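## Task

Move the white king, white pawn and white knight from beside the board onto C1, C2 and C4 respectively, using the letters and numbers printed along the board's edge. All other squares must finish with exactly what they had at the beginning. Every piece on the board must stand upright and lie wholly within its square, and a placement counts only if the piece stays put without the robot holding it.

## Robot and tools

Robot: two six-joint arms, left_arm and right_arm, each with a parallel gripper. The names are labels only and do not match sides of a camera image. Cameras: cam_high (896x504, overview), cam_left_wrist and cam_right_wrist (616x616 each).

Frame: one scene frame shared by both arms. Origin on the table surface midway between the arms; +x points out over the table, +z up, and left_arm sits toward +y. Printed positions are in metres, orientations as quaternions wxyz, velocities in m/s and rad/s. The reported hand position may be off from the real one, especially when an arm is stretched far.

Gripper geometry: fingers point along the gripper's +z and close along its x axis. end_effector_position is the point between the pads; fingertips extend 17.5 mm past it. A flat block protrudes about 9 cm toward the gripper's -y, rotating with it, so keep it clear of pieces. Turning only the last joint moves the pad midpoint around a 25 mm circle.

Tool execute_actions, argument actions: a list holding one item or nothing. An empty list just reports the state. A wait item is {"steps": N} with N up to 300 control steps (1/30 s each), counted from the previous result, reply time included. A motion item is {"rows": [...], "steps": N} with 1 to 15 rows and N up to 15 (default 15); each row lasts one step and the final row repeats to fill N. Optional pictures (true/false) toggles images.

Each row is one flat list of 18 numbers covering both arms, always all 18 even if one arm stays still: left_arm's six joint targets, then its gripper position, force_limit, speed; then the same nine for right_arm. Joint numbers are absolute target angles in radians (same form as the Joint positions line), not offsets, in column order: shoulder pan, shoulder lift, elbow, wrist 1, wrist 2, wrist 3. Stated ranges: pan, lift and wrists 1-3 from -6.283 to 6.283, elbow -3.142 to 3.142; true ends may differ by up to 0.010. A target more than 0.010 beyond a range end and farther out than the current angle gets the call rejected, and nothing is sent. Targets beyond the real end are clipped there, possibly reported as "joint sent to its limit"; absence of that line proves nothing.

Gripper numbers are each in [-1, 1] and are absolute settings. position: +1 fully open (50 mm), about -0.65 pads meet; use -1 to grip. force_limit: per-pad force, roughly 20 N at -1, 102 N at 0, 185 N at +1 (actual up to ~17% more). speed: gap rate 20 mm/s at -1, 85 at 0, 150 at +1. To leave a gripper alone, resend its current three values; 0 is a real command. New force or speed only apply after a position change of at least 0.01, so to soften a grip open first.

Motion limits: commands are smoothed with about 0.15 s lag. Each step the sent target stays within a lead of the measured angle (0.292 rad pan and lift, 0.365 elbow, 0.438 wrists), and if the targets would move the hand over 70 mm from where it is, all joints are scaled back. Large moves therefore take several calls.

The simulation keeps running while you think or write; arms continue toward the last row until everything is nearly still or a step is HELD. Fingers already moving keep moving.

Result lines: per-arm pose and velocities; Joint positions and Joint velocities per arm; gripper object_status: 0 moving, 1 blocked while opening, 2 blocked while closing (object held), 3 reached target or pads met (usually nothing held). Any new position resets it to 0 until fingers settle. Check for 2 after closing. position_measured in counts gives opening ≈ (250 - counts) × 0.202 mm. If grip is lost the fingers reclose automatically, except after gripping at force_limit -1, where status stays 2 even when empty. Gripping a fixed, off-centre object weakens over time. "joint command not followed" means a clearance check altered or blocked joint targets (gripper part still ran). HELD marks steps where your row, or part of it, was not sent. MOTOR HOT appears from 70 °C; at 85 °C an OVER-TEMPERATURE FAULT brakes that arm until it cools, so don't hold loads longer than needed.

zoom_image: camera (one of the three names) and region [x0, y0, x1, y1] in pixels of that camera's latest image, top-left origin, at most 504x504; gives a sharper close-up. Useful for reading edge labels and checking a piece is centred and upright.

finished_scene: scene (the current scene's number). Replying without any tool call ends everything.

Avoid: knocking anything off the table (fails), dropping, slamming or shoving pieces, disturbing other squares, arms colliding or pressing on each other. Contact torque at a joint's load limit (pan and lift 287, elbow 130, wrists 48.7 N m, held weight included) or any external force of 150 N triggers a 10 s stop in which the arm goes limp. Brief tugs on held objects can occur, so grip firmly. Release each piece fully and confirm it stands on its own before finishing. Quick, smooth, low-effort motion is preferred.

Each tool is called after "Request:" by a JSON object that holds its "method" and its "body", one argument or row to a line.

## Session

Request:
{"method": "execute_actions", "body": {
  "actions": []
}}

Scene clock: 0.00 s of 5200.00 s.
left_arm: end_effector_position=(+0.3788, +0.4949, +0.3222) position_measured=3 object_status=3 end_effector_quat_wxyz=(+0.335, +0.541, +0.758, +0.142) end_effector_velocity=(-0.000, -0.000, -0.001) end_effector_angular_velocity=(+0.002, -0.000, -0.001) | right_arm: end_effector_position=(+0.3586, -0.2945, +0.2508) position_measured=3 object_status=3 end_effector_quat_wxyz=(+0.550, +0.255, -0.634, +0.481) end_effector_velocity=(-0.000, -0.000, +0.000) end_effector_angular_velocity=(+0.000, +0.001, -0.001)
Joint positions: left_arm=[ 1.528 -2.59   2.592 -1.905 -0.89  -1.621] | right_arm=[ 3.67  -1.212  2.06  -0.769 -2.129 -1.193]
Joint velocities: left_arm=[-0.001  0.     0.001 -0.     0.     0.001] | right_arm=[-0.    -0.     0.     0.     0.001 -0.   ]

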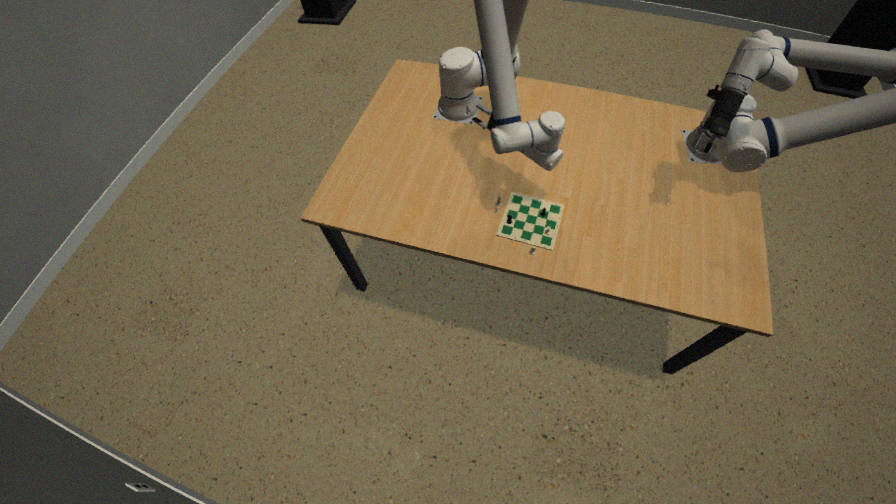

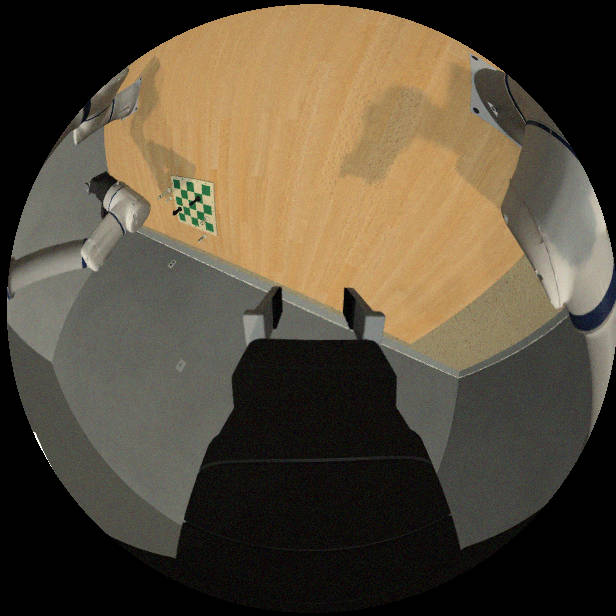

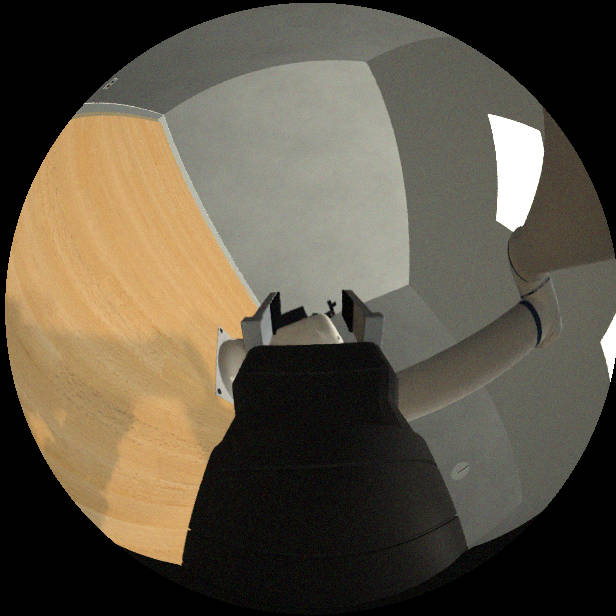

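Request:
{"method": "execute_actions", "body": {
  "actions": [
    {"rows":[[1.528,-2.59,2.592,-1.905,-0.89,-1.621,1,0,0,3.5,-1.6,2.0,-1.971,-1.571,-1.193,1,0,0]]}
  ],
  "pictures": false
}}

Request:
{"method": "execute_actions", "body": {
  "actions": [
    {"steps":60}
  ]
}}

Request:
{"method": "zoom_image", "body": {
  "camera": "cam_high",
  "region": [470,175,590,265]
}}

Scene clock: 6.70 s of 5200.00 s.
left_arm: end_effector_position=(+0.3788, +0.4948, +0.3227) position_measured=3 object_status=3 end_effector_quat_wxyz=(+0.336, +0.541, +0.758, +0.142) end_effector_velocity=(-0.000, -0.000, +0.000) end_effector_angular_velocity=(-0.001, -0.000, -0.000) | right_arm: end_effector_position=(+0.4214, -0.1904, +0.2442) position_measured=3 object_status=3 end_effector_quat_wxyz=(-0.278, -0.029, +0.945, -0.169) end_effector_velocity=(+0.308, +0.192, +0.002) end_effector_angular_velocity=(+0.826, -1.250, -0.302)
Joint positions: left_arm=[ 1.528 -2.59   2.592 -1.905 -0.89  -1.621] | right_arm=[ 3.529 -1.523  2.01  -1.403 -1.679 -1.193]
Joint velocities: left_arm=[-0. -0. -0. -0. -0.  0.] | right_arm=[-0.094 -0.248 -0.033 -1.192  0.342 -0.001]
Steps of this call (steps 1 to 90: nothing new was sent; then 3.20 s passed at rest; steps 91 to 105: all 15 steps of this action). Readings (joint positions | what the end effector reports):
91: left_arm=[1.528 -2.590 2.592 -1.905 -0.890 -1.621] | right_arm=[3.670 -1.213 2.060 -0.770 -2.128 -1.193] | left_arm position_measured=3 object_status=3 | right_arm position_measured=3 object_status=3
92: left_arm=[1.528 -2.590 2.592 -1.905 -0.890 -1.621] | right_arm=[3.663 -1.224 2.059 -0.788 -2.109 -1.193] | left_arm position_measured=3 object_status=3 | right_arm position_measured=3 object_status=3
94: left_arm=[1.528 -2.590 2.592 -1.905 -0.890 -1.621] | right_arm=[3.630 -1.282 2.046 -0.875 -2.023 -1.193] | left_arm position_measured=3 object_status=3 | right_arm position_measured=3 object_status=3
98: left_arm=[1.528 -2.590 2.592 -1.905 -0.890 -1.621] | right_arm=[3.567 -1.423 2.023 -1.098 -1.818 -1.193] | left_arm position_measured=3 object_status=3 | right_arm position_measured=3 object_status=3
105: the state above

Scene clock: 8.70 s of 5200.00 s.
left_arm: end_effector_position=(+0.3788, +0.4948, +0.3227) position_measured=3 object_status=3 end_effector_quat_wxyz=(+0.336, +0.541, +0.758, +0.142) end_effector_velocity=(-0.000, -0.001, +0.002) end_effector_angular_velocity=(-0.002, -0.000, -0.001) | right_arm: end_effector_position=(+0.5791, -0.1091, +0.2921) position_measured=3 object_status=3 end_effector_quat_wxyz=(+0.000, +0.003, +1.000, -0.000) end_effector_velocity=(-0.000, +0.000, -0.002) end_effector_angular_velocity=(-0.000, +0.002, +0.000)
Joint positions: left_arm=[ 1.528 -2.59   2.592 -1.905 -0.89  -1.621] | right_arm=[ 3.5   -1.6    2.    -1.971 -1.571 -1.193]
Joint velocities: left_arm=[-0.001 -0.    -0.002 -0.     0.     0.   ] | right_arm=[0.    0.002 0.001 0.    0.001 0.   ]
Steps of this call (steps 1 to 45: the robot went on to your last target; steps 46 to 60: nothing new was sent). Readings (joint positions | what the end effector reports):
1: left_arm=[1.528 -2.590 2.592 -1.905 -0.890 -1.621] | right_arm=[3.526 -1.531 2.009 -1.443 -1.668 -1.193] | left_arm position_measured=3 object_status=3 | right_arm position_measured=3 object_status=3
2: left_arm=[1.528 -2.590 2.592 -1.905 -0.890 -1.621] | right_arm=[3.524 -1.537 2.008 -1.483 -1.658 -1.193] | left_arm position_measured=3 object_status=3 | right_arm position_measured=3 object_status=3
4: left_arm=[1.528 -2.590 2.592 -1.905 -0.890 -1.621] | right_arm=[3.519 -1.549 2.007 -1.562 -1.642 -1.193] | left_arm position_measured=3 object_status=3 | right_arm position_measured=3 object_status=3
8: left_arm=[1.528 -2.590 2.592 -1.905 -0.890 -1.621] | right_arm=[3.512 -1.568 2.004 -1.715 -1.615 -1.193] | left_arm position_measured=3 object_status=3 | right_arm position_measured=3 object_status=3
60: the state above
All arms were judged still, so your last target was given up. Only a new action makes them travel on or press farther. Fingers that are still opening or closing keep moving.

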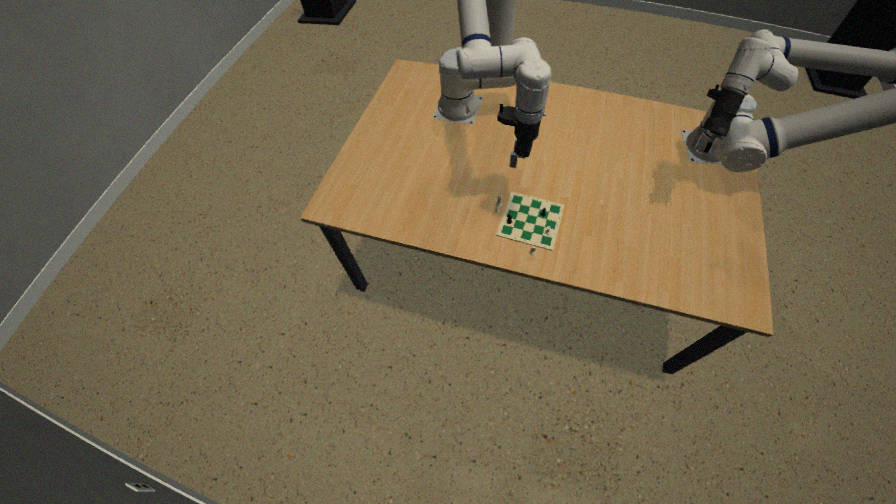

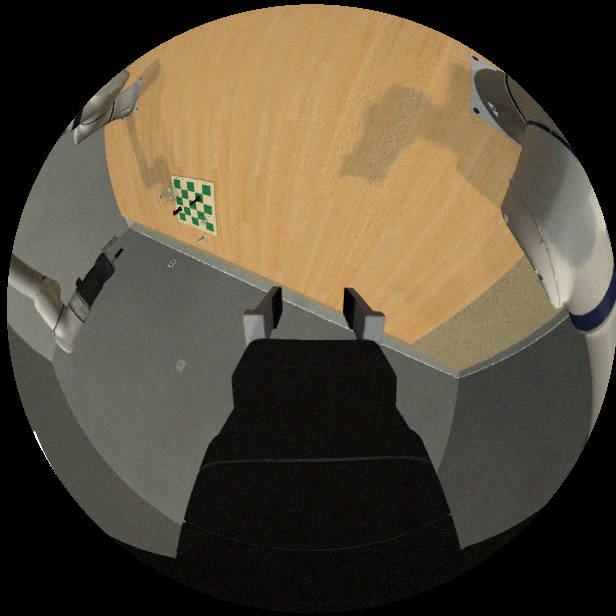

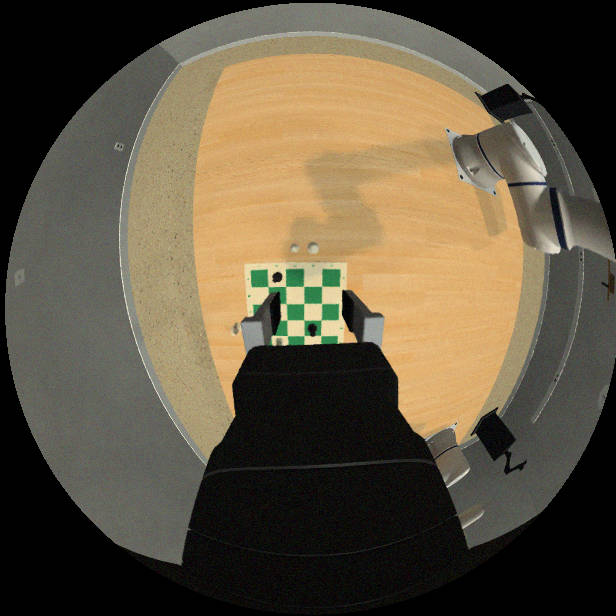

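Region (470, 175, 590, 265) of cam_high's 896x504 image, scaled by 4.200, with more detail than that image has; it fills the top 378 rows of this view, and the rest is white.

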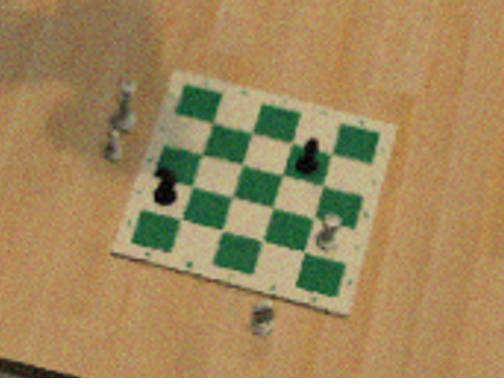

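Request:
{"method": "zoom_image", "body": {
  "camera": "cam_right_wrist",
  "region": [220,230,370,350]
}}

Request:
{"method": "zoom_image", "body": {
  "camera": "cam_high",
  "region": [490,188,570,258]
}}

Region (220, 230, 370, 350) of cam_right_wrist's 616x616 image, scaled by 3.360, with more detail than that image has; it fills the top 403 rows of this view, and the rest is white.

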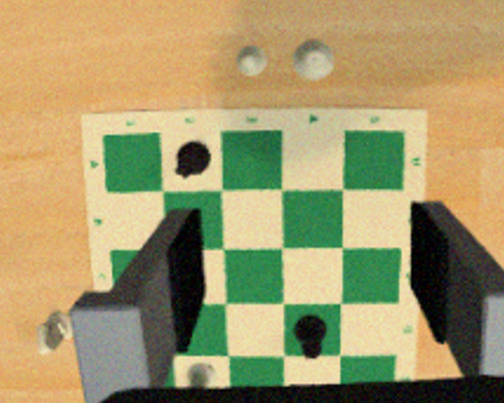

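Region (490, 188, 570, 258) of cam_high's 896x504 image, scaled by 6.300, with more detail than that image has; it fills the top 441 rows of this view, and the rest is white.

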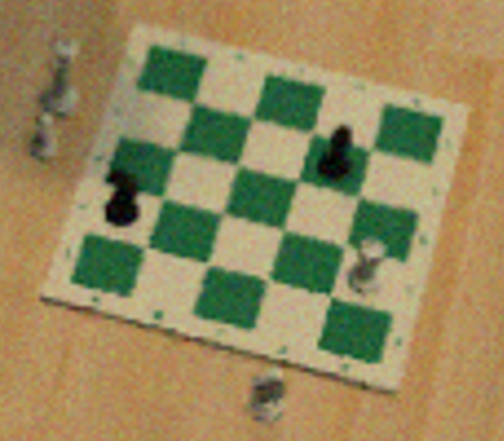

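Request:
{"method": "execute_actions", "body": {
  "actions": [
    {"rows":[[1.528,-2.59,2.592,-1.905,-0.89,-1.621,1,0,0,3.384,-1.5056,2.26,-2.3254,-1.571,-1.309,1,-0.6,0]]}
  ],
  "pictures": false
}}

Request:
{"method": "execute_actions", "body": {
  "actions": [
    {"steps":20}
  ]
}}

Scene clock: 19.13 s of 5200.00 s.
left_arm: end_effector_position=(+0.3788, +0.4948, +0.3227) position_measured=3 object_status=3 end_effector_quat_wxyz=(+0.336, +0.541, +0.758, +0.142) end_effector_velocity=(-0.000, +0.000, -0.001) end_effector_angular_velocity=(+0.001, +0.000, -0.000) | right_arm: end_effector_position=(+0.5757, -0.1748, +0.1419) position_measured=3 object_status=3 end_effector_quat_wxyz=(+0.000, +0.003, +1.000, -0.000) end_effector_velocity=(-0.028, -0.077, -0.149) end_effector_angular_velocity=(+0.001, -0.008, -0.001)
Joint positions: left_arm=[ 1.528 -2.59   2.592 -1.905 -0.89  -1.621] | right_arm=[ 3.399 -1.518  2.227 -2.28  -1.571 -1.294]
Joint velocities: left_arm=[ 0.    -0.     0.001  0.    -0.     0.001] | right_arm=[-0.113  0.09   0.248 -0.347 -0.001 -0.112]
Steps of this call (steps 1 to 90: nothing new was sent; then 6.93 s passed at rest; steps 91 to 105: all 15 steps of this action). Readings (joint positions | what the end effector reports):
91: left_arm=[1.528 -2.590 2.592 -1.905 -0.890 -1.621] | right_arm=[3.500 -1.600 2.000 -1.972 -1.571 -1.193] | left_arm position_measured=3 object_status=3 | right_arm position_measured=3 object_status=3
92: left_arm=[1.528 -2.590 2.592 -1.905 -0.890 -1.621] | right_arm=[3.495 -1.597 2.011 -1.989 -1.571 -1.199] | left_arm position_measured=3 object_status=3 | right_arm position_measured=3 object_status=3
94: left_arm=[1.528 -2.590 2.592 -1.905 -0.890 -1.621] | right_arm=[3.478 -1.582 2.049 -2.037 -1.571 -1.215] | left_arm position_measured=3 object_status=3 | right_arm position_measured=3 object_status=3
98: left_arm=[1.528 -2.590 2.592 -1.905 -0.890 -1.621] | right_arm=[3.448 -1.558 2.117 -2.131 -1.571 -1.245] | left_arm position_measured=3 object_status=3 | right_arm position_measured=3 object_status=3
105: the state above

Scene clock: 19.80 s of 5200.00 s.
left_arm: end_effector_position=(+0.3788, +0.4948, +0.3227) position_measured=3 object_status=3 end_effector_quat_wxyz=(+0.336, +0.541, +0.758, +0.142) end_effector_velocity=(-0.000, +0.000, -0.001) end_effector_angular_velocity=(+0.002, +0.000, -0.000) | right_arm: end_effector_position=(+0.5710, -0.1848, +0.1225) position_measured=3 object_status=3 end_effector_quat_wxyz=(+0.000, +0.003, +1.000, -0.000) end_effector_velocity=(-0.001, -0.001, -0.001) end_effector_angular_velocity=(-0.000, +0.001, -0.001)
Joint positions: left_arm=[ 1.528 -2.59   2.592 -1.905 -0.89  -1.621] | right_arm=[ 3.384 -1.506  2.26  -2.325 -1.571 -1.309]
Joint velocities: left_arm=[-0.     0.001  0.     0.001 -0.     0.   ] | right_arm=[-0.001  0.001  0.002 -0.002  0.     0.   ]
Steps of this call (steps 1 to 20: the robot went on to your last target). Readings (joint positions | what the end effector reports):
1: left_arm=[1.528 -2.590 2.592 -1.905 -0.890 -1.621] | right_arm=[3.395 -1.515 2.234 -2.291 -1.571 -1.298] | left_arm position_measured=3 object_status=3 | right_arm position_measured=3 object_status=3
2: left_arm=[1.528 -2.590 2.592 -1.905 -0.890 -1.621] | right_arm=[3.393 -1.513 2.240 -2.299 -1.571 -1.300] | left_arm position_measured=3 object_status=3 | right_arm position_measured=3 object_status=3
4: left_arm=[1.528 -2.590 2.592 -1.905 -0.890 -1.621] | right_arm=[3.389 -1.510 2.248 -2.309 -1.571 -1.304] | left_arm position_measured=3 object_status=3 | right_arm position_measured=3 object_status=3
8: left_arm=[1.528 -2.590 2.592 -1.905 -0.890 -1.621] | right_arm=[3.386 -1.507 2.256 -2.320 -1.571 -1.307] | left_arm position_measured=3 object_status=3 | right_arm position_measured=3 object_status=3
20: the state above

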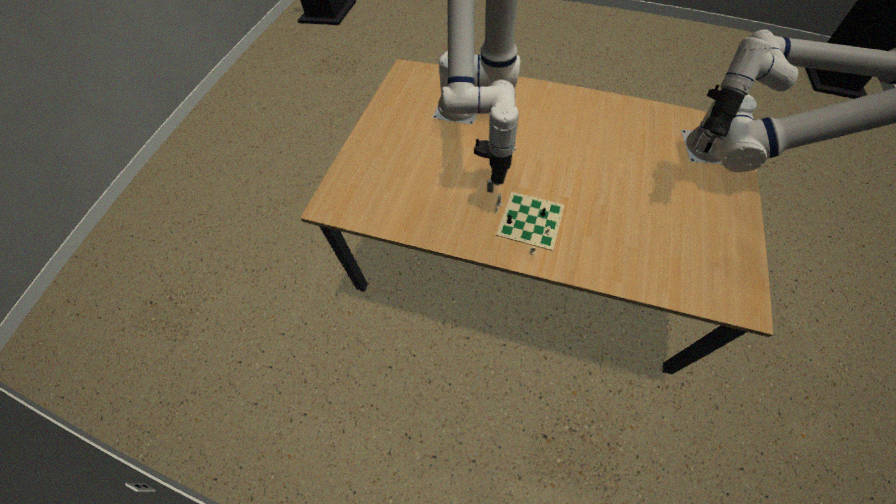

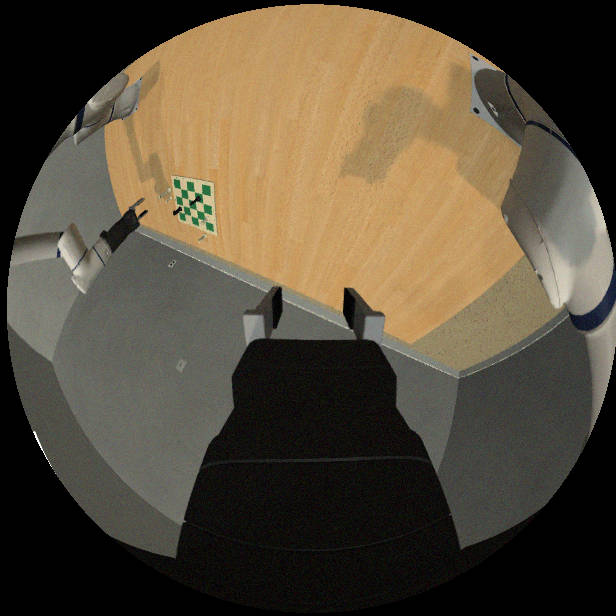

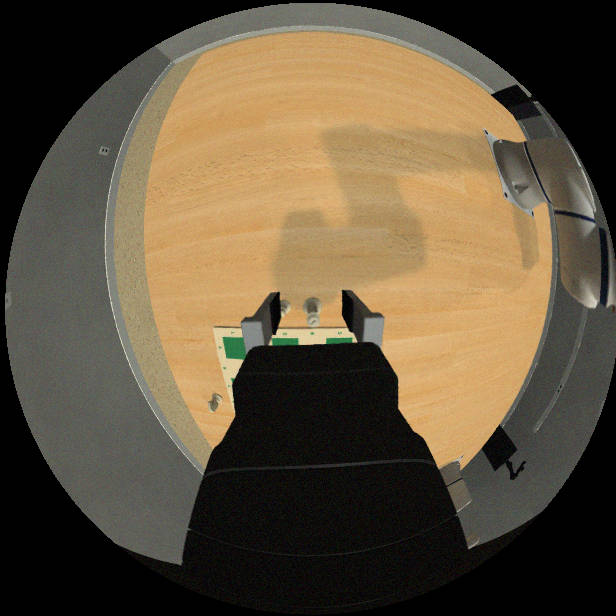

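Request:
{"method": "execute_actions", "body": {
  "actions": [
    {"rows":[[1.528,-2.59,2.592,-1.905,-0.89,-1.621,1,0,0,3.43,-1.4389,2.2629,-2.395,-1.571,-1.263,0.5,-0.6,0]]}
  ]
}}

Request:
{"method": "zoom_image", "body": {
  "camera": "cam_right_wrist",
  "region": [210,230,410,370]
}}

Scene clock: 25.53 s of 5200.00 s.
left_arm: end_effector_position=(+0.3788, +0.4948, +0.3227) position_measured=3 object_status=3 end_effector_quat_wxyz=(+0.336, +0.541, +0.758, +0.142) end_effector_velocity=(+0.000, +0.000, +0.000) end_effector_angular_velocity=(-0.000, +0.000, +0.001) | right_arm: end_effector_position=(+0.5680, -0.1587, +0.0913) position_measured=78 object_status=3 end_effector_quat_wxyz=(+0.000, +0.003, +1.000, -0.000) end_effector_velocity=(-0.001, +0.006, -0.007) end_effector_angular_velocity=(-0.001, -0.001, +0.002)
Joint positions: left_arm=[ 1.528 -2.59   2.592 -1.905 -0.89  -1.621] | right_arm=[ 3.429 -1.441  2.263 -2.393 -1.571 -1.264]
Joint velocities: left_arm=[ 0.001  0.001 -0.001 -0.    -0.    -0.   ] | right_arm=[ 0.01   0.015  0.    -0.015 -0.001  0.008]
Steps of this call (steps 1 to 15: the robot went on to your last target; steps 16 to 90: nothing new was sent; then 2.23 s passed at rest; steps 91 to 105: all 15 steps of this action). Readings (joint positions | what the end effector reports):
91: left_arm=[1.528 -2.590 2.592 -1.905 -0.890 -1.621] | right_arm=[3.384 -1.505 2.260 -2.326 -1.571 -1.309] | left_arm position_measured=3 object_status=3 | right_arm position_measured=7 object_status=0
92: left_arm=[1.528 -2.590 2.592 -1.905 -0.890 -1.621] | right_arm=[3.391 -1.495 2.260 -2.337 -1.571 -1.302] | left_arm position_measured=3 object_status=3 | right_arm position_measured=21 object_status=0
94: left_arm=[1.528 -2.590 2.592 -1.905 -0.890 -1.621] | right_arm=[3.407 -1.471 2.262 -2.361 -1.571 -1.286] | left_arm position_measured=3 object_status=3 | right_arm position_measured=49 object_status=0
98: left_arm=[1.528 -2.590 2.592 -1.905 -0.890 -1.621] | right_arm=[3.422 -1.450 2.262 -2.383 -1.571 -1.271] | left_arm position_measured=3 object_status=3 | right_arm position_measured=78 object_status=0
105: the state above

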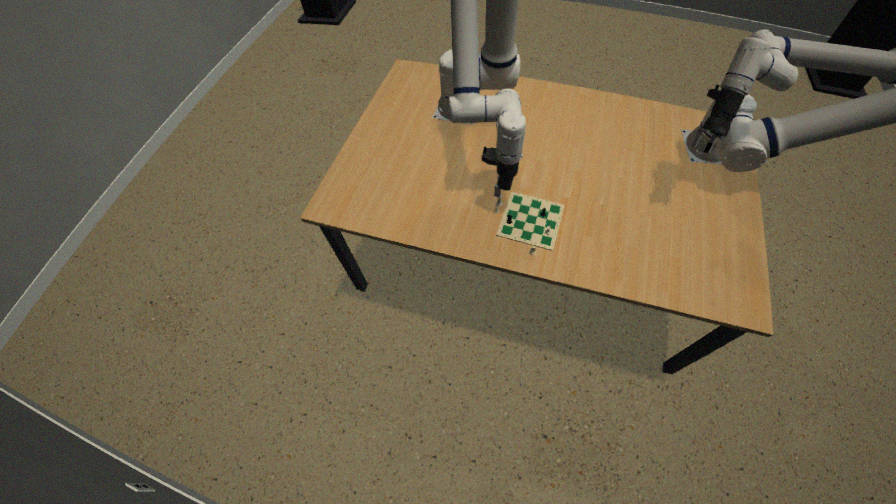

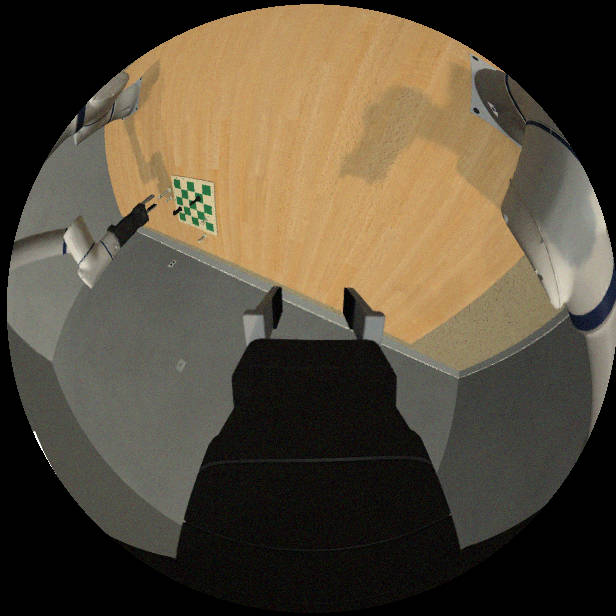

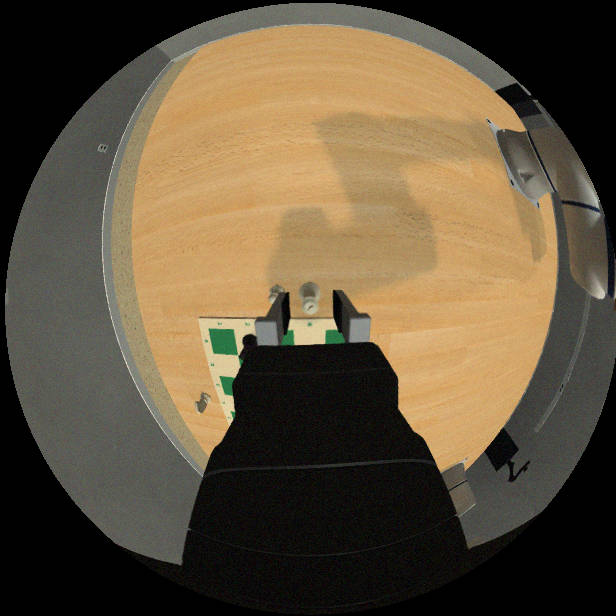

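Region (210, 230, 410, 370) of cam_right_wrist's 616x616 image, scaled by 2.520, with more detail than that image has; it fills the top 353 rows of this view, and the rest is white.

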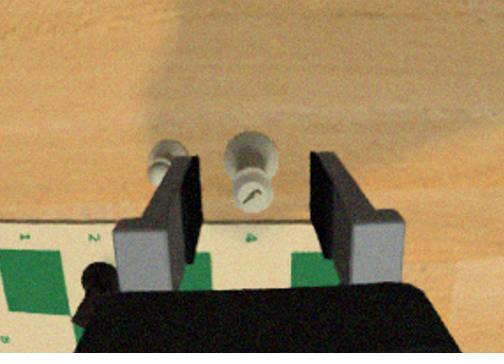

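Request:
{"method": "execute_actions", "body": {
  "actions": [
    {"rows":[[1.528,-2.59,2.592,-1.905,-0.89,-1.621,1,0,0,3.43,-1.365,2.2908,-2.4968,-1.571,-1.263,0.5,-0.6,0]]}
  ],
  "pictures": false
}}

Request:
{"method": "execute_actions", "body": {
  "actions": [
    {"rows":[[1.528,-2.59,2.592,-1.905,-0.89,-1.621,1,0,0,3.43,-1.365,2.2908,-2.4968,-1.571,-1.263,-1,-0.6,0]]}
  ]
}}

Request:
{"method": "zoom_image", "body": {
  "camera": "cam_right_wrist",
  "region": [210,230,410,370]
}}

Scene clock: 32.57 s of 5200.00 s.
left_arm: end_effector_position=(+0.3788, +0.4948, +0.3227) position_measured=3 object_status=3 end_effector_quat_wxyz=(+0.336, +0.541, +0.758, +0.142) end_effector_velocity=(+0.000, -0.000, -0.000) end_effector_angular_velocity=(+0.002, -0.000, -0.001) | right_arm: end_effector_position=(+0.5681, -0.1579, +0.0468) position_measured=78 object_status=3 end_effector_quat_wxyz=(+0.000, +0.003, +1.000, -0.000) end_effector_velocity=(-0.001, +0.000, -0.011) end_effector_angular_velocity=(+0.001, +0.002, +0.000)
Joint positions: left_arm=[ 1.528 -2.59   2.592 -1.905 -0.89  -1.621] | right_arm=[ 3.43  -1.367  2.29  -2.494 -1.571 -1.263]
Joint velocities: left_arm=[-0.     0.001 -0.     0.001  0.     0.001] | right_arm=[-0.     0.018  0.006 -0.022  0.002 -0.   ]
Steps of this call (steps 1 to 15: the robot went on to your last target; steps 16 to 90: nothing new was sent; then 3.53 s passed at rest; steps 91 to 105: all 15 steps of this action). Readings (joint positions | what the end effector reports):
91: left_arm=[1.528 -2.590 2.592 -1.905 -0.890 -1.621] | right_arm=[3.430 -1.438 2.263 -2.396 -1.571 -1.263] | left_arm position_measured=3 object_status=3 | right_arm position_measured=78 object_status=3
92: left_arm=[1.528 -2.590 2.592 -1.905 -0.890 -1.621] | right_arm=[3.430 -1.428 2.266 -2.411 -1.571 -1.263] | left_arm position_measured=3 object_status=3 | right_arm position_measured=78 object_status=3
94: left_arm=[1.528 -2.590 2.592 -1.905 -0.890 -1.621] | right_arm=[3.430 -1.401 2.278 -2.446 -1.571 -1.263] | left_arm position_measured=3 object_status=3 | right_arm position_measured=78 object_status=3
98: left_arm=[1.528 -2.590 2.592 -1.905 -0.890 -1.621] | right_arm=[3.430 -1.378 2.286 -2.479 -1.571 -1.263] | left_arm position_measured=3 object_status=3 | right_arm position_measured=78 object_status=3
105: the state above

Scene clock: 33.07 s of 5200.00 s.
left_arm: end_effector_position=(+0.3788, +0.4948, +0.3227) position_measured=3 object_status=3 end_effector_quat_wxyz=(+0.336, +0.541, +0.758, +0.142) end_effector_velocity=(+0.000, +0.000, +0.001) end_effector_angular_velocity=(-0.000, -0.000, +0.000) | right_arm: end_effector_position=(+0.5681, -0.1579, +0.0455) position_measured=185 object_status=2 end_effector_quat_wxyz=(+0.000, +0.003, +1.000, -0.000) end_effector_velocity=(-0.001, -0.000, -0.001) end_effector_angular_velocity=(-0.000, +0.001, +0.001)
Joint positions: left_arm=[ 1.528 -2.59   2.592 -1.905 -0.89  -1.621] | right_arm=[ 3.43  -1.365  2.291 -2.497 -1.571 -1.263]
Joint velocities: left_arm=[ 0.     0.    -0.001  0.     0.     0.   ] | right_arm=[ 0.    -0.     0.002 -0.     0.    -0.001]
Steps of this call (steps 1 to 15: all 15 steps of this action). Readings (joint positions | what the end effector reports):
1: left_arm=[1.528 -2.590 2.592 -1.905 -0.890 -1.621] | right_arm=[3.430 -1.367 2.290 -2.495 -1.571 -1.263] | left_arm position_measured=3 object_status=3 | right_arm position_measured=82 object_status=0
2: left_arm=[1.528 -2.590 2.592 -1.905 -0.890 -1.621] | right_arm=[3.430 -1.366 2.290 -2.495 -1.571 -1.263] | left_arm position_measured=3 object_status=3 | right_arm position_measured=96 object_status=0
4: left_arm=[1.528 -2.590 2.592 -1.905 -0.890 -1.621] | right_arm=[3.430 -1.366 2.291 -2.496 -1.571 -1.263] | left_arm position_measured=3 object_status=3 | right_arm position_measured=124 object_status=0
8: left_arm=[1.528 -2.590 2.592 -1.905 -0.890 -1.621] | right_arm=[3.430 -1.365 2.291 -2.496 -1.571 -1.263] | left_arm position_measured=3 object_status=3 | right_arm position_measured=180 object_status=0
15: the state above

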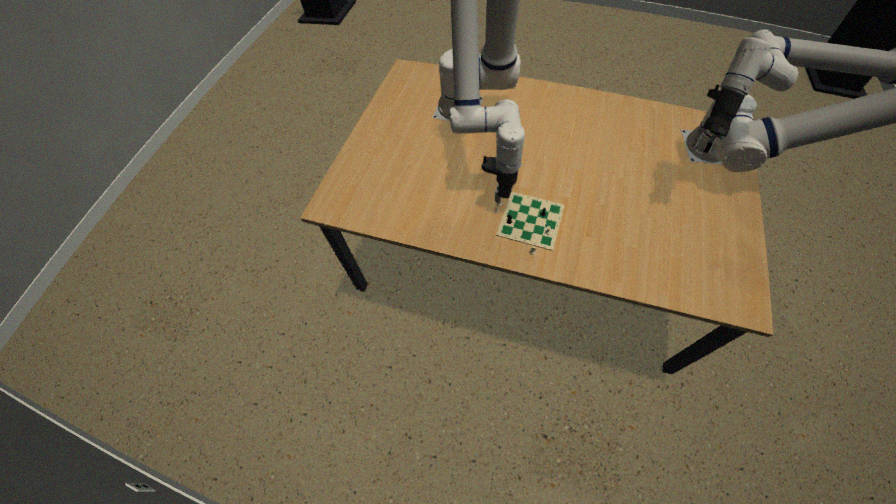

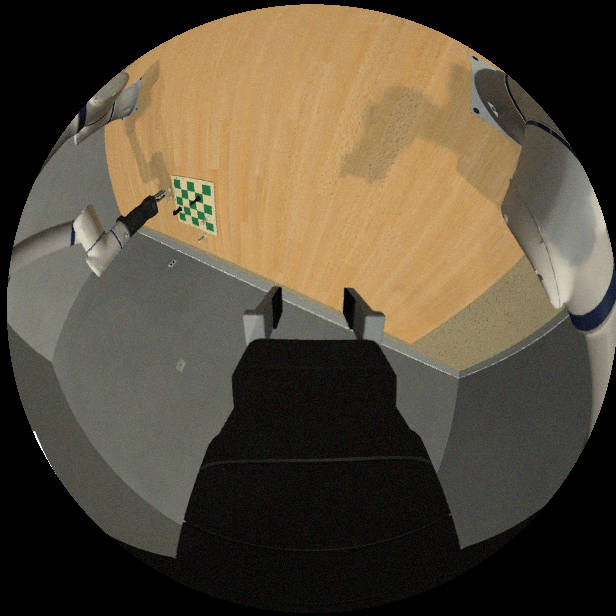

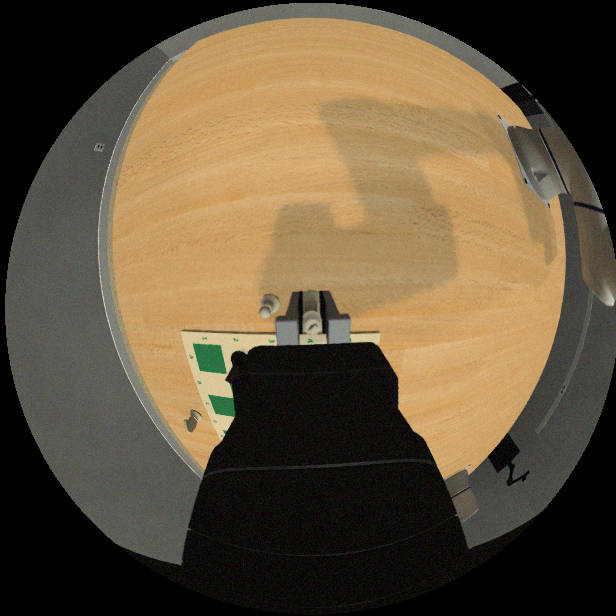

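Region (210, 230, 410, 370) of cam_right_wrist's 616x616 image, scaled by 2.520, with more detail than that image has; it fills the top 353 rows of this view, and the rest is white.

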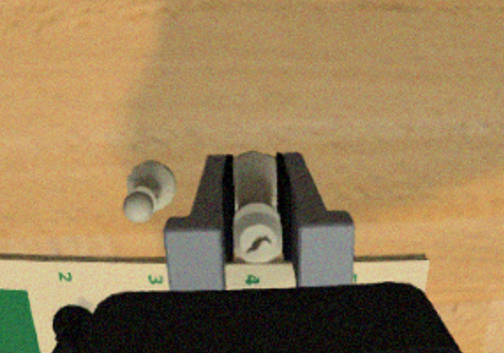

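Request:
{"method": "execute_actions", "body": {
  "actions": [
    {"rows":[[1.528,-2.59,2.592,-1.905,-0.89,-1.621,1,0,0,3.43,-1.487,2.239,-2.323,-1.571,-1.263,-1,-0.6,0]]}
  ],
  "pictures": false
}}

Request:
{"method": "execute_actions", "body": {
  "actions": [
    {"rows":[[1.528,-2.59,2.592,-1.905,-0.89,-1.621,1,0,0,3.57,-1.2213,1.893,-2.2427,-1.571,-1.123,-1,-0.6,0]]}
  ],
  "pictures": false
}}

Request:
{"method": "execute_actions", "body": {
  "actions": [
    {"rows":[[1.528,-2.59,2.592,-1.905,-0.89,-1.621,1,0,0,3.57,-1.1464,1.9299,-2.3545,-1.571,-1.123,-1,-0.6,0]]}
  ]
}}

Request:
{"method": "zoom_image", "body": {
  "camera": "cam_right_wrist",
  "region": [210,200,410,370]
}}

Scene clock: 38.67 s of 5200.00 s.
left_arm: end_effector_position=(+0.3788, +0.4948, +0.3227) position_measured=3 object_status=3 end_effector_quat_wxyz=(+0.336, +0.541, +0.758, +0.142) end_effector_velocity=(+0.000, +0.000, +0.000) end_effector_angular_velocity=(+0.001, +0.000, +0.001) | right_arm: end_effector_position=(+0.5678, -0.1580, +0.1199) position_measured=185 object_status=2 end_effector_quat_wxyz=(+0.000, +0.003, +1.000, -0.000) end_effector_velocity=(-0.001, -0.000, +0.021) end_effector_angular_velocity=(+0.000, -0.002, -0.000)
Joint positions: left_arm=[ 1.528 -2.59   2.592 -1.905 -0.89  -1.621] | right_arm=[ 3.43  -1.483  2.241 -2.329 -1.571 -1.263]
Joint velocities: left_arm=[ 0.001  0.001 -0.001  0.001 -0.001  0.001] | right_arm=[ 0.    -0.032 -0.014  0.044 -0.     0.001]
Steps of this call (steps 1 to 15: the robot went on to your last target; steps 16 to 90: nothing new was sent; then 2.10 s passed at rest; steps 91 to 105: all 15 steps of this action). Readings (joint positions | what the end effector reports):
91: left_arm=[1.528 -2.590 2.592 -1.905 -0.890 -1.621] | right_arm=[3.430 -1.365 2.291 -2.496 -1.571 -1.263] | left_arm position_measured=3 object_status=3 | right_arm position_measured=185 object_status=2
92: left_arm=[1.528 -2.590 2.592 -1.905 -0.890 -1.621] | right_arm=[3.430 -1.376 2.287 -2.480 -1.571 -1.263] | left_arm position_measured=3 object_status=3 | right_arm position_measured=185 object_status=2
94: left_arm=[1.528 -2.590 2.592 -1.905 -0.890 -1.621] | right_arm=[3.430 -1.418 2.268 -2.422 -1.571 -1.263] | left_arm position_measured=3 object_status=3 | right_arm position_measured=185 object_status=2
98: left_arm=[1.528 -2.590 2.592 -1.905 -0.890 -1.621] | right_arm=[3.430 -1.463 2.249 -2.358 -1.571 -1.263] | left_arm position_measured=3 object_status=3 | right_arm position_measured=185 object_status=2
105: the state above

Scene clock: 39.17 s of 5200.00 s.
left_arm: end_effector_position=(+0.3788, +0.4948, +0.3227) position_measured=3 object_status=3 end_effector_quat_wxyz=(+0.336, +0.541, +0.758, +0.142) end_effector_velocity=(-0.000, -0.001, +0.001) end_effector_angular_velocity=(+0.001, -0.000, -0.002) | right_arm: end_effector_position=(+0.6723, -0.0315, +0.1242) position_measured=185 object_status=2 end_effector_quat_wxyz=(+0.000, +0.003, +1.000, -0.000) end_effector_velocity=(+0.101, +0.164, -0.016) end_effector_angular_velocity=(-0.003, +0.006, +0.001)
Joint positions: left_arm=[ 1.528 -2.59   2.592 -1.905 -0.89  -1.621] | right_arm=[ 3.551 -1.256  1.939 -2.254 -1.571 -1.142]
Joint velocities: left_arm=[-0.001  0.001 -0.001  0.    -0.     0.001] | right_arm=[ 0.144  0.27  -0.35   0.088 -0.     0.143]
Steps of this call (steps 1 to 15: all 15 steps of this action). Readings (joint positions | what the end effector reports):
1: left_arm=[1.528 -2.590 2.592 -1.905 -0.890 -1.621] | right_arm=[3.430 -1.483 2.240 -2.327 -1.571 -1.263] | left_arm position_measured=3 object_status=3 | right_arm position_measured=185 object_status=2
2: left_arm=[1.528 -2.590 2.592 -1.905 -0.890 -1.621] | right_arm=[3.436 -1.474 2.226 -2.323 -1.571 -1.257] | left_arm position_measured=3 object_status=3 | right_arm position_measured=185 object_status=2
4: left_arm=[1.528 -2.590 2.592 -1.905 -0.890 -1.621] | right_arm=[3.456 -1.436 2.176 -2.312 -1.571 -1.237] | left_arm position_measured=3 object_status=3 | right_arm position_measured=185 object_status=2
8: left_arm=[1.528 -2.590 2.592 -1.905 -0.890 -1.621] | right_arm=[3.493 -1.366 2.084 -2.289 -1.571 -1.200] | left_arm position_measured=3 object_status=3 | right_arm position_measured=185 object_status=2
15: the state above

Scene clock: 39.67 s of 5200.00 s.
left_arm: end_effector_position=(+0.3788, +0.4948, +0.3227) position_measured=3 object_status=3 end_effector_quat_wxyz=(+0.336, +0.541, +0.758, +0.142) end_effector_velocity=(-0.000, -0.000, +0.000) end_effector_angular_velocity=(-0.002, -0.000, -0.001) | right_arm: end_effector_position=(+0.6856, -0.0101, +0.0592) position_measured=185 object_status=2 end_effector_quat_wxyz=(+0.000, +0.003, +1.000, -0.000) end_effector_velocity=(+0.002, +0.004, -0.014) end_effector_angular_velocity=(+0.001, -0.001, +0.001)
Joint positions: left_arm=[ 1.528 -2.59   2.592 -1.905 -0.89  -1.621] | right_arm=[ 3.57  -1.149  1.93  -2.352 -1.571 -1.123]
Joint velocities: left_arm=[-0.001 -0.002  0.    -0.    -0.     0.   ] | right_arm=[ 0.003  0.022 -0.001 -0.023  0.001  0.002]
Steps of this call (steps 1 to 15: all 15 steps of this action). Readings (joint positions | what the end effector reports):
1: left_arm=[1.528 -2.590 2.592 -1.905 -0.890 -1.621] | right_arm=[3.556 -1.248 1.929 -2.252 -1.571 -1.137] | left_arm position_measured=3 object_status=3 | right_arm position_measured=185 object_status=2
2: left_arm=[1.528 -2.590 2.592 -1.905 -0.890 -1.621] | right_arm=[3.559 -1.232 1.925 -2.267 -1.571 -1.134] | left_arm position_measured=3 object_status=3 | right_arm position_measured=185 object_status=2
4: left_arm=[1.528 -2.590 2.592 -1.905 -0.890 -1.621] | right_arm=[3.563 -1.196 1.929 -2.302 -1.571 -1.130] | left_arm position_measured=3 object_status=3 | right_arm position_measured=185 object_status=2
8: left_arm=[1.528 -2.590 2.592 -1.905 -0.890 -1.621] | right_arm=[3.568 -1.164 1.929 -2.336 -1.571 -1.125] | left_arm position_measured=3 object_status=3 | right_arm position_measured=185 object_status=2
15: the state above

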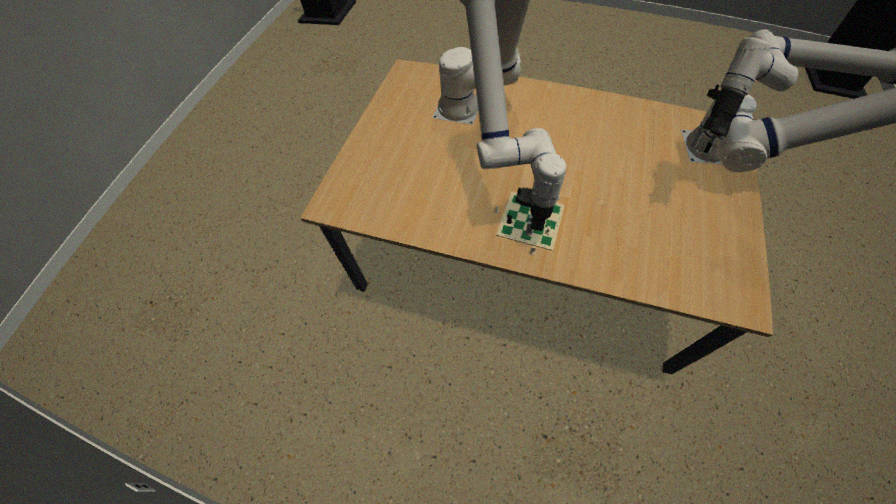

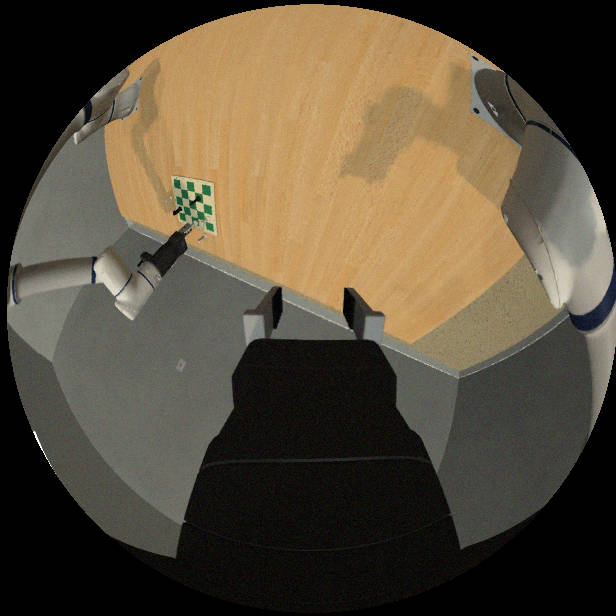

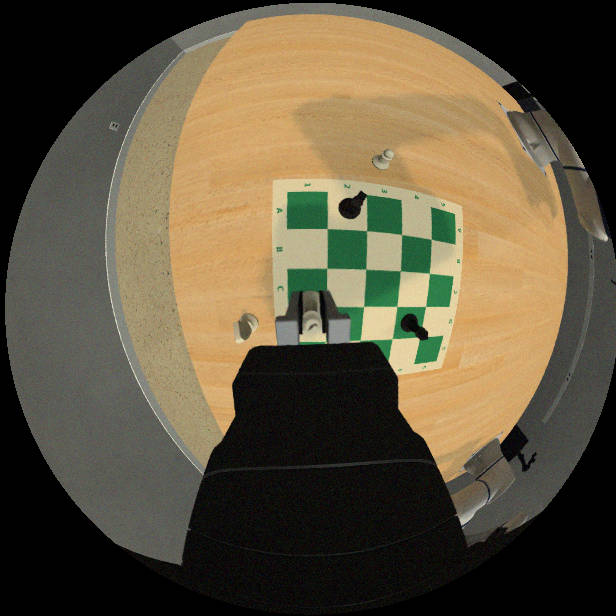

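Region (210, 200, 410, 370) of cam_right_wrist's 616x616 image, scaled by 2.520, with more detail than that image has; it fills the top 428 rows of this view, and the rest is white.

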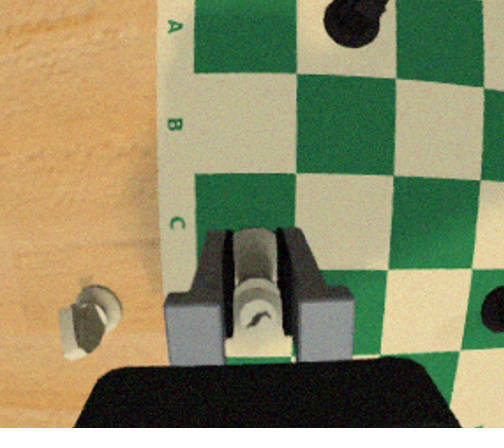

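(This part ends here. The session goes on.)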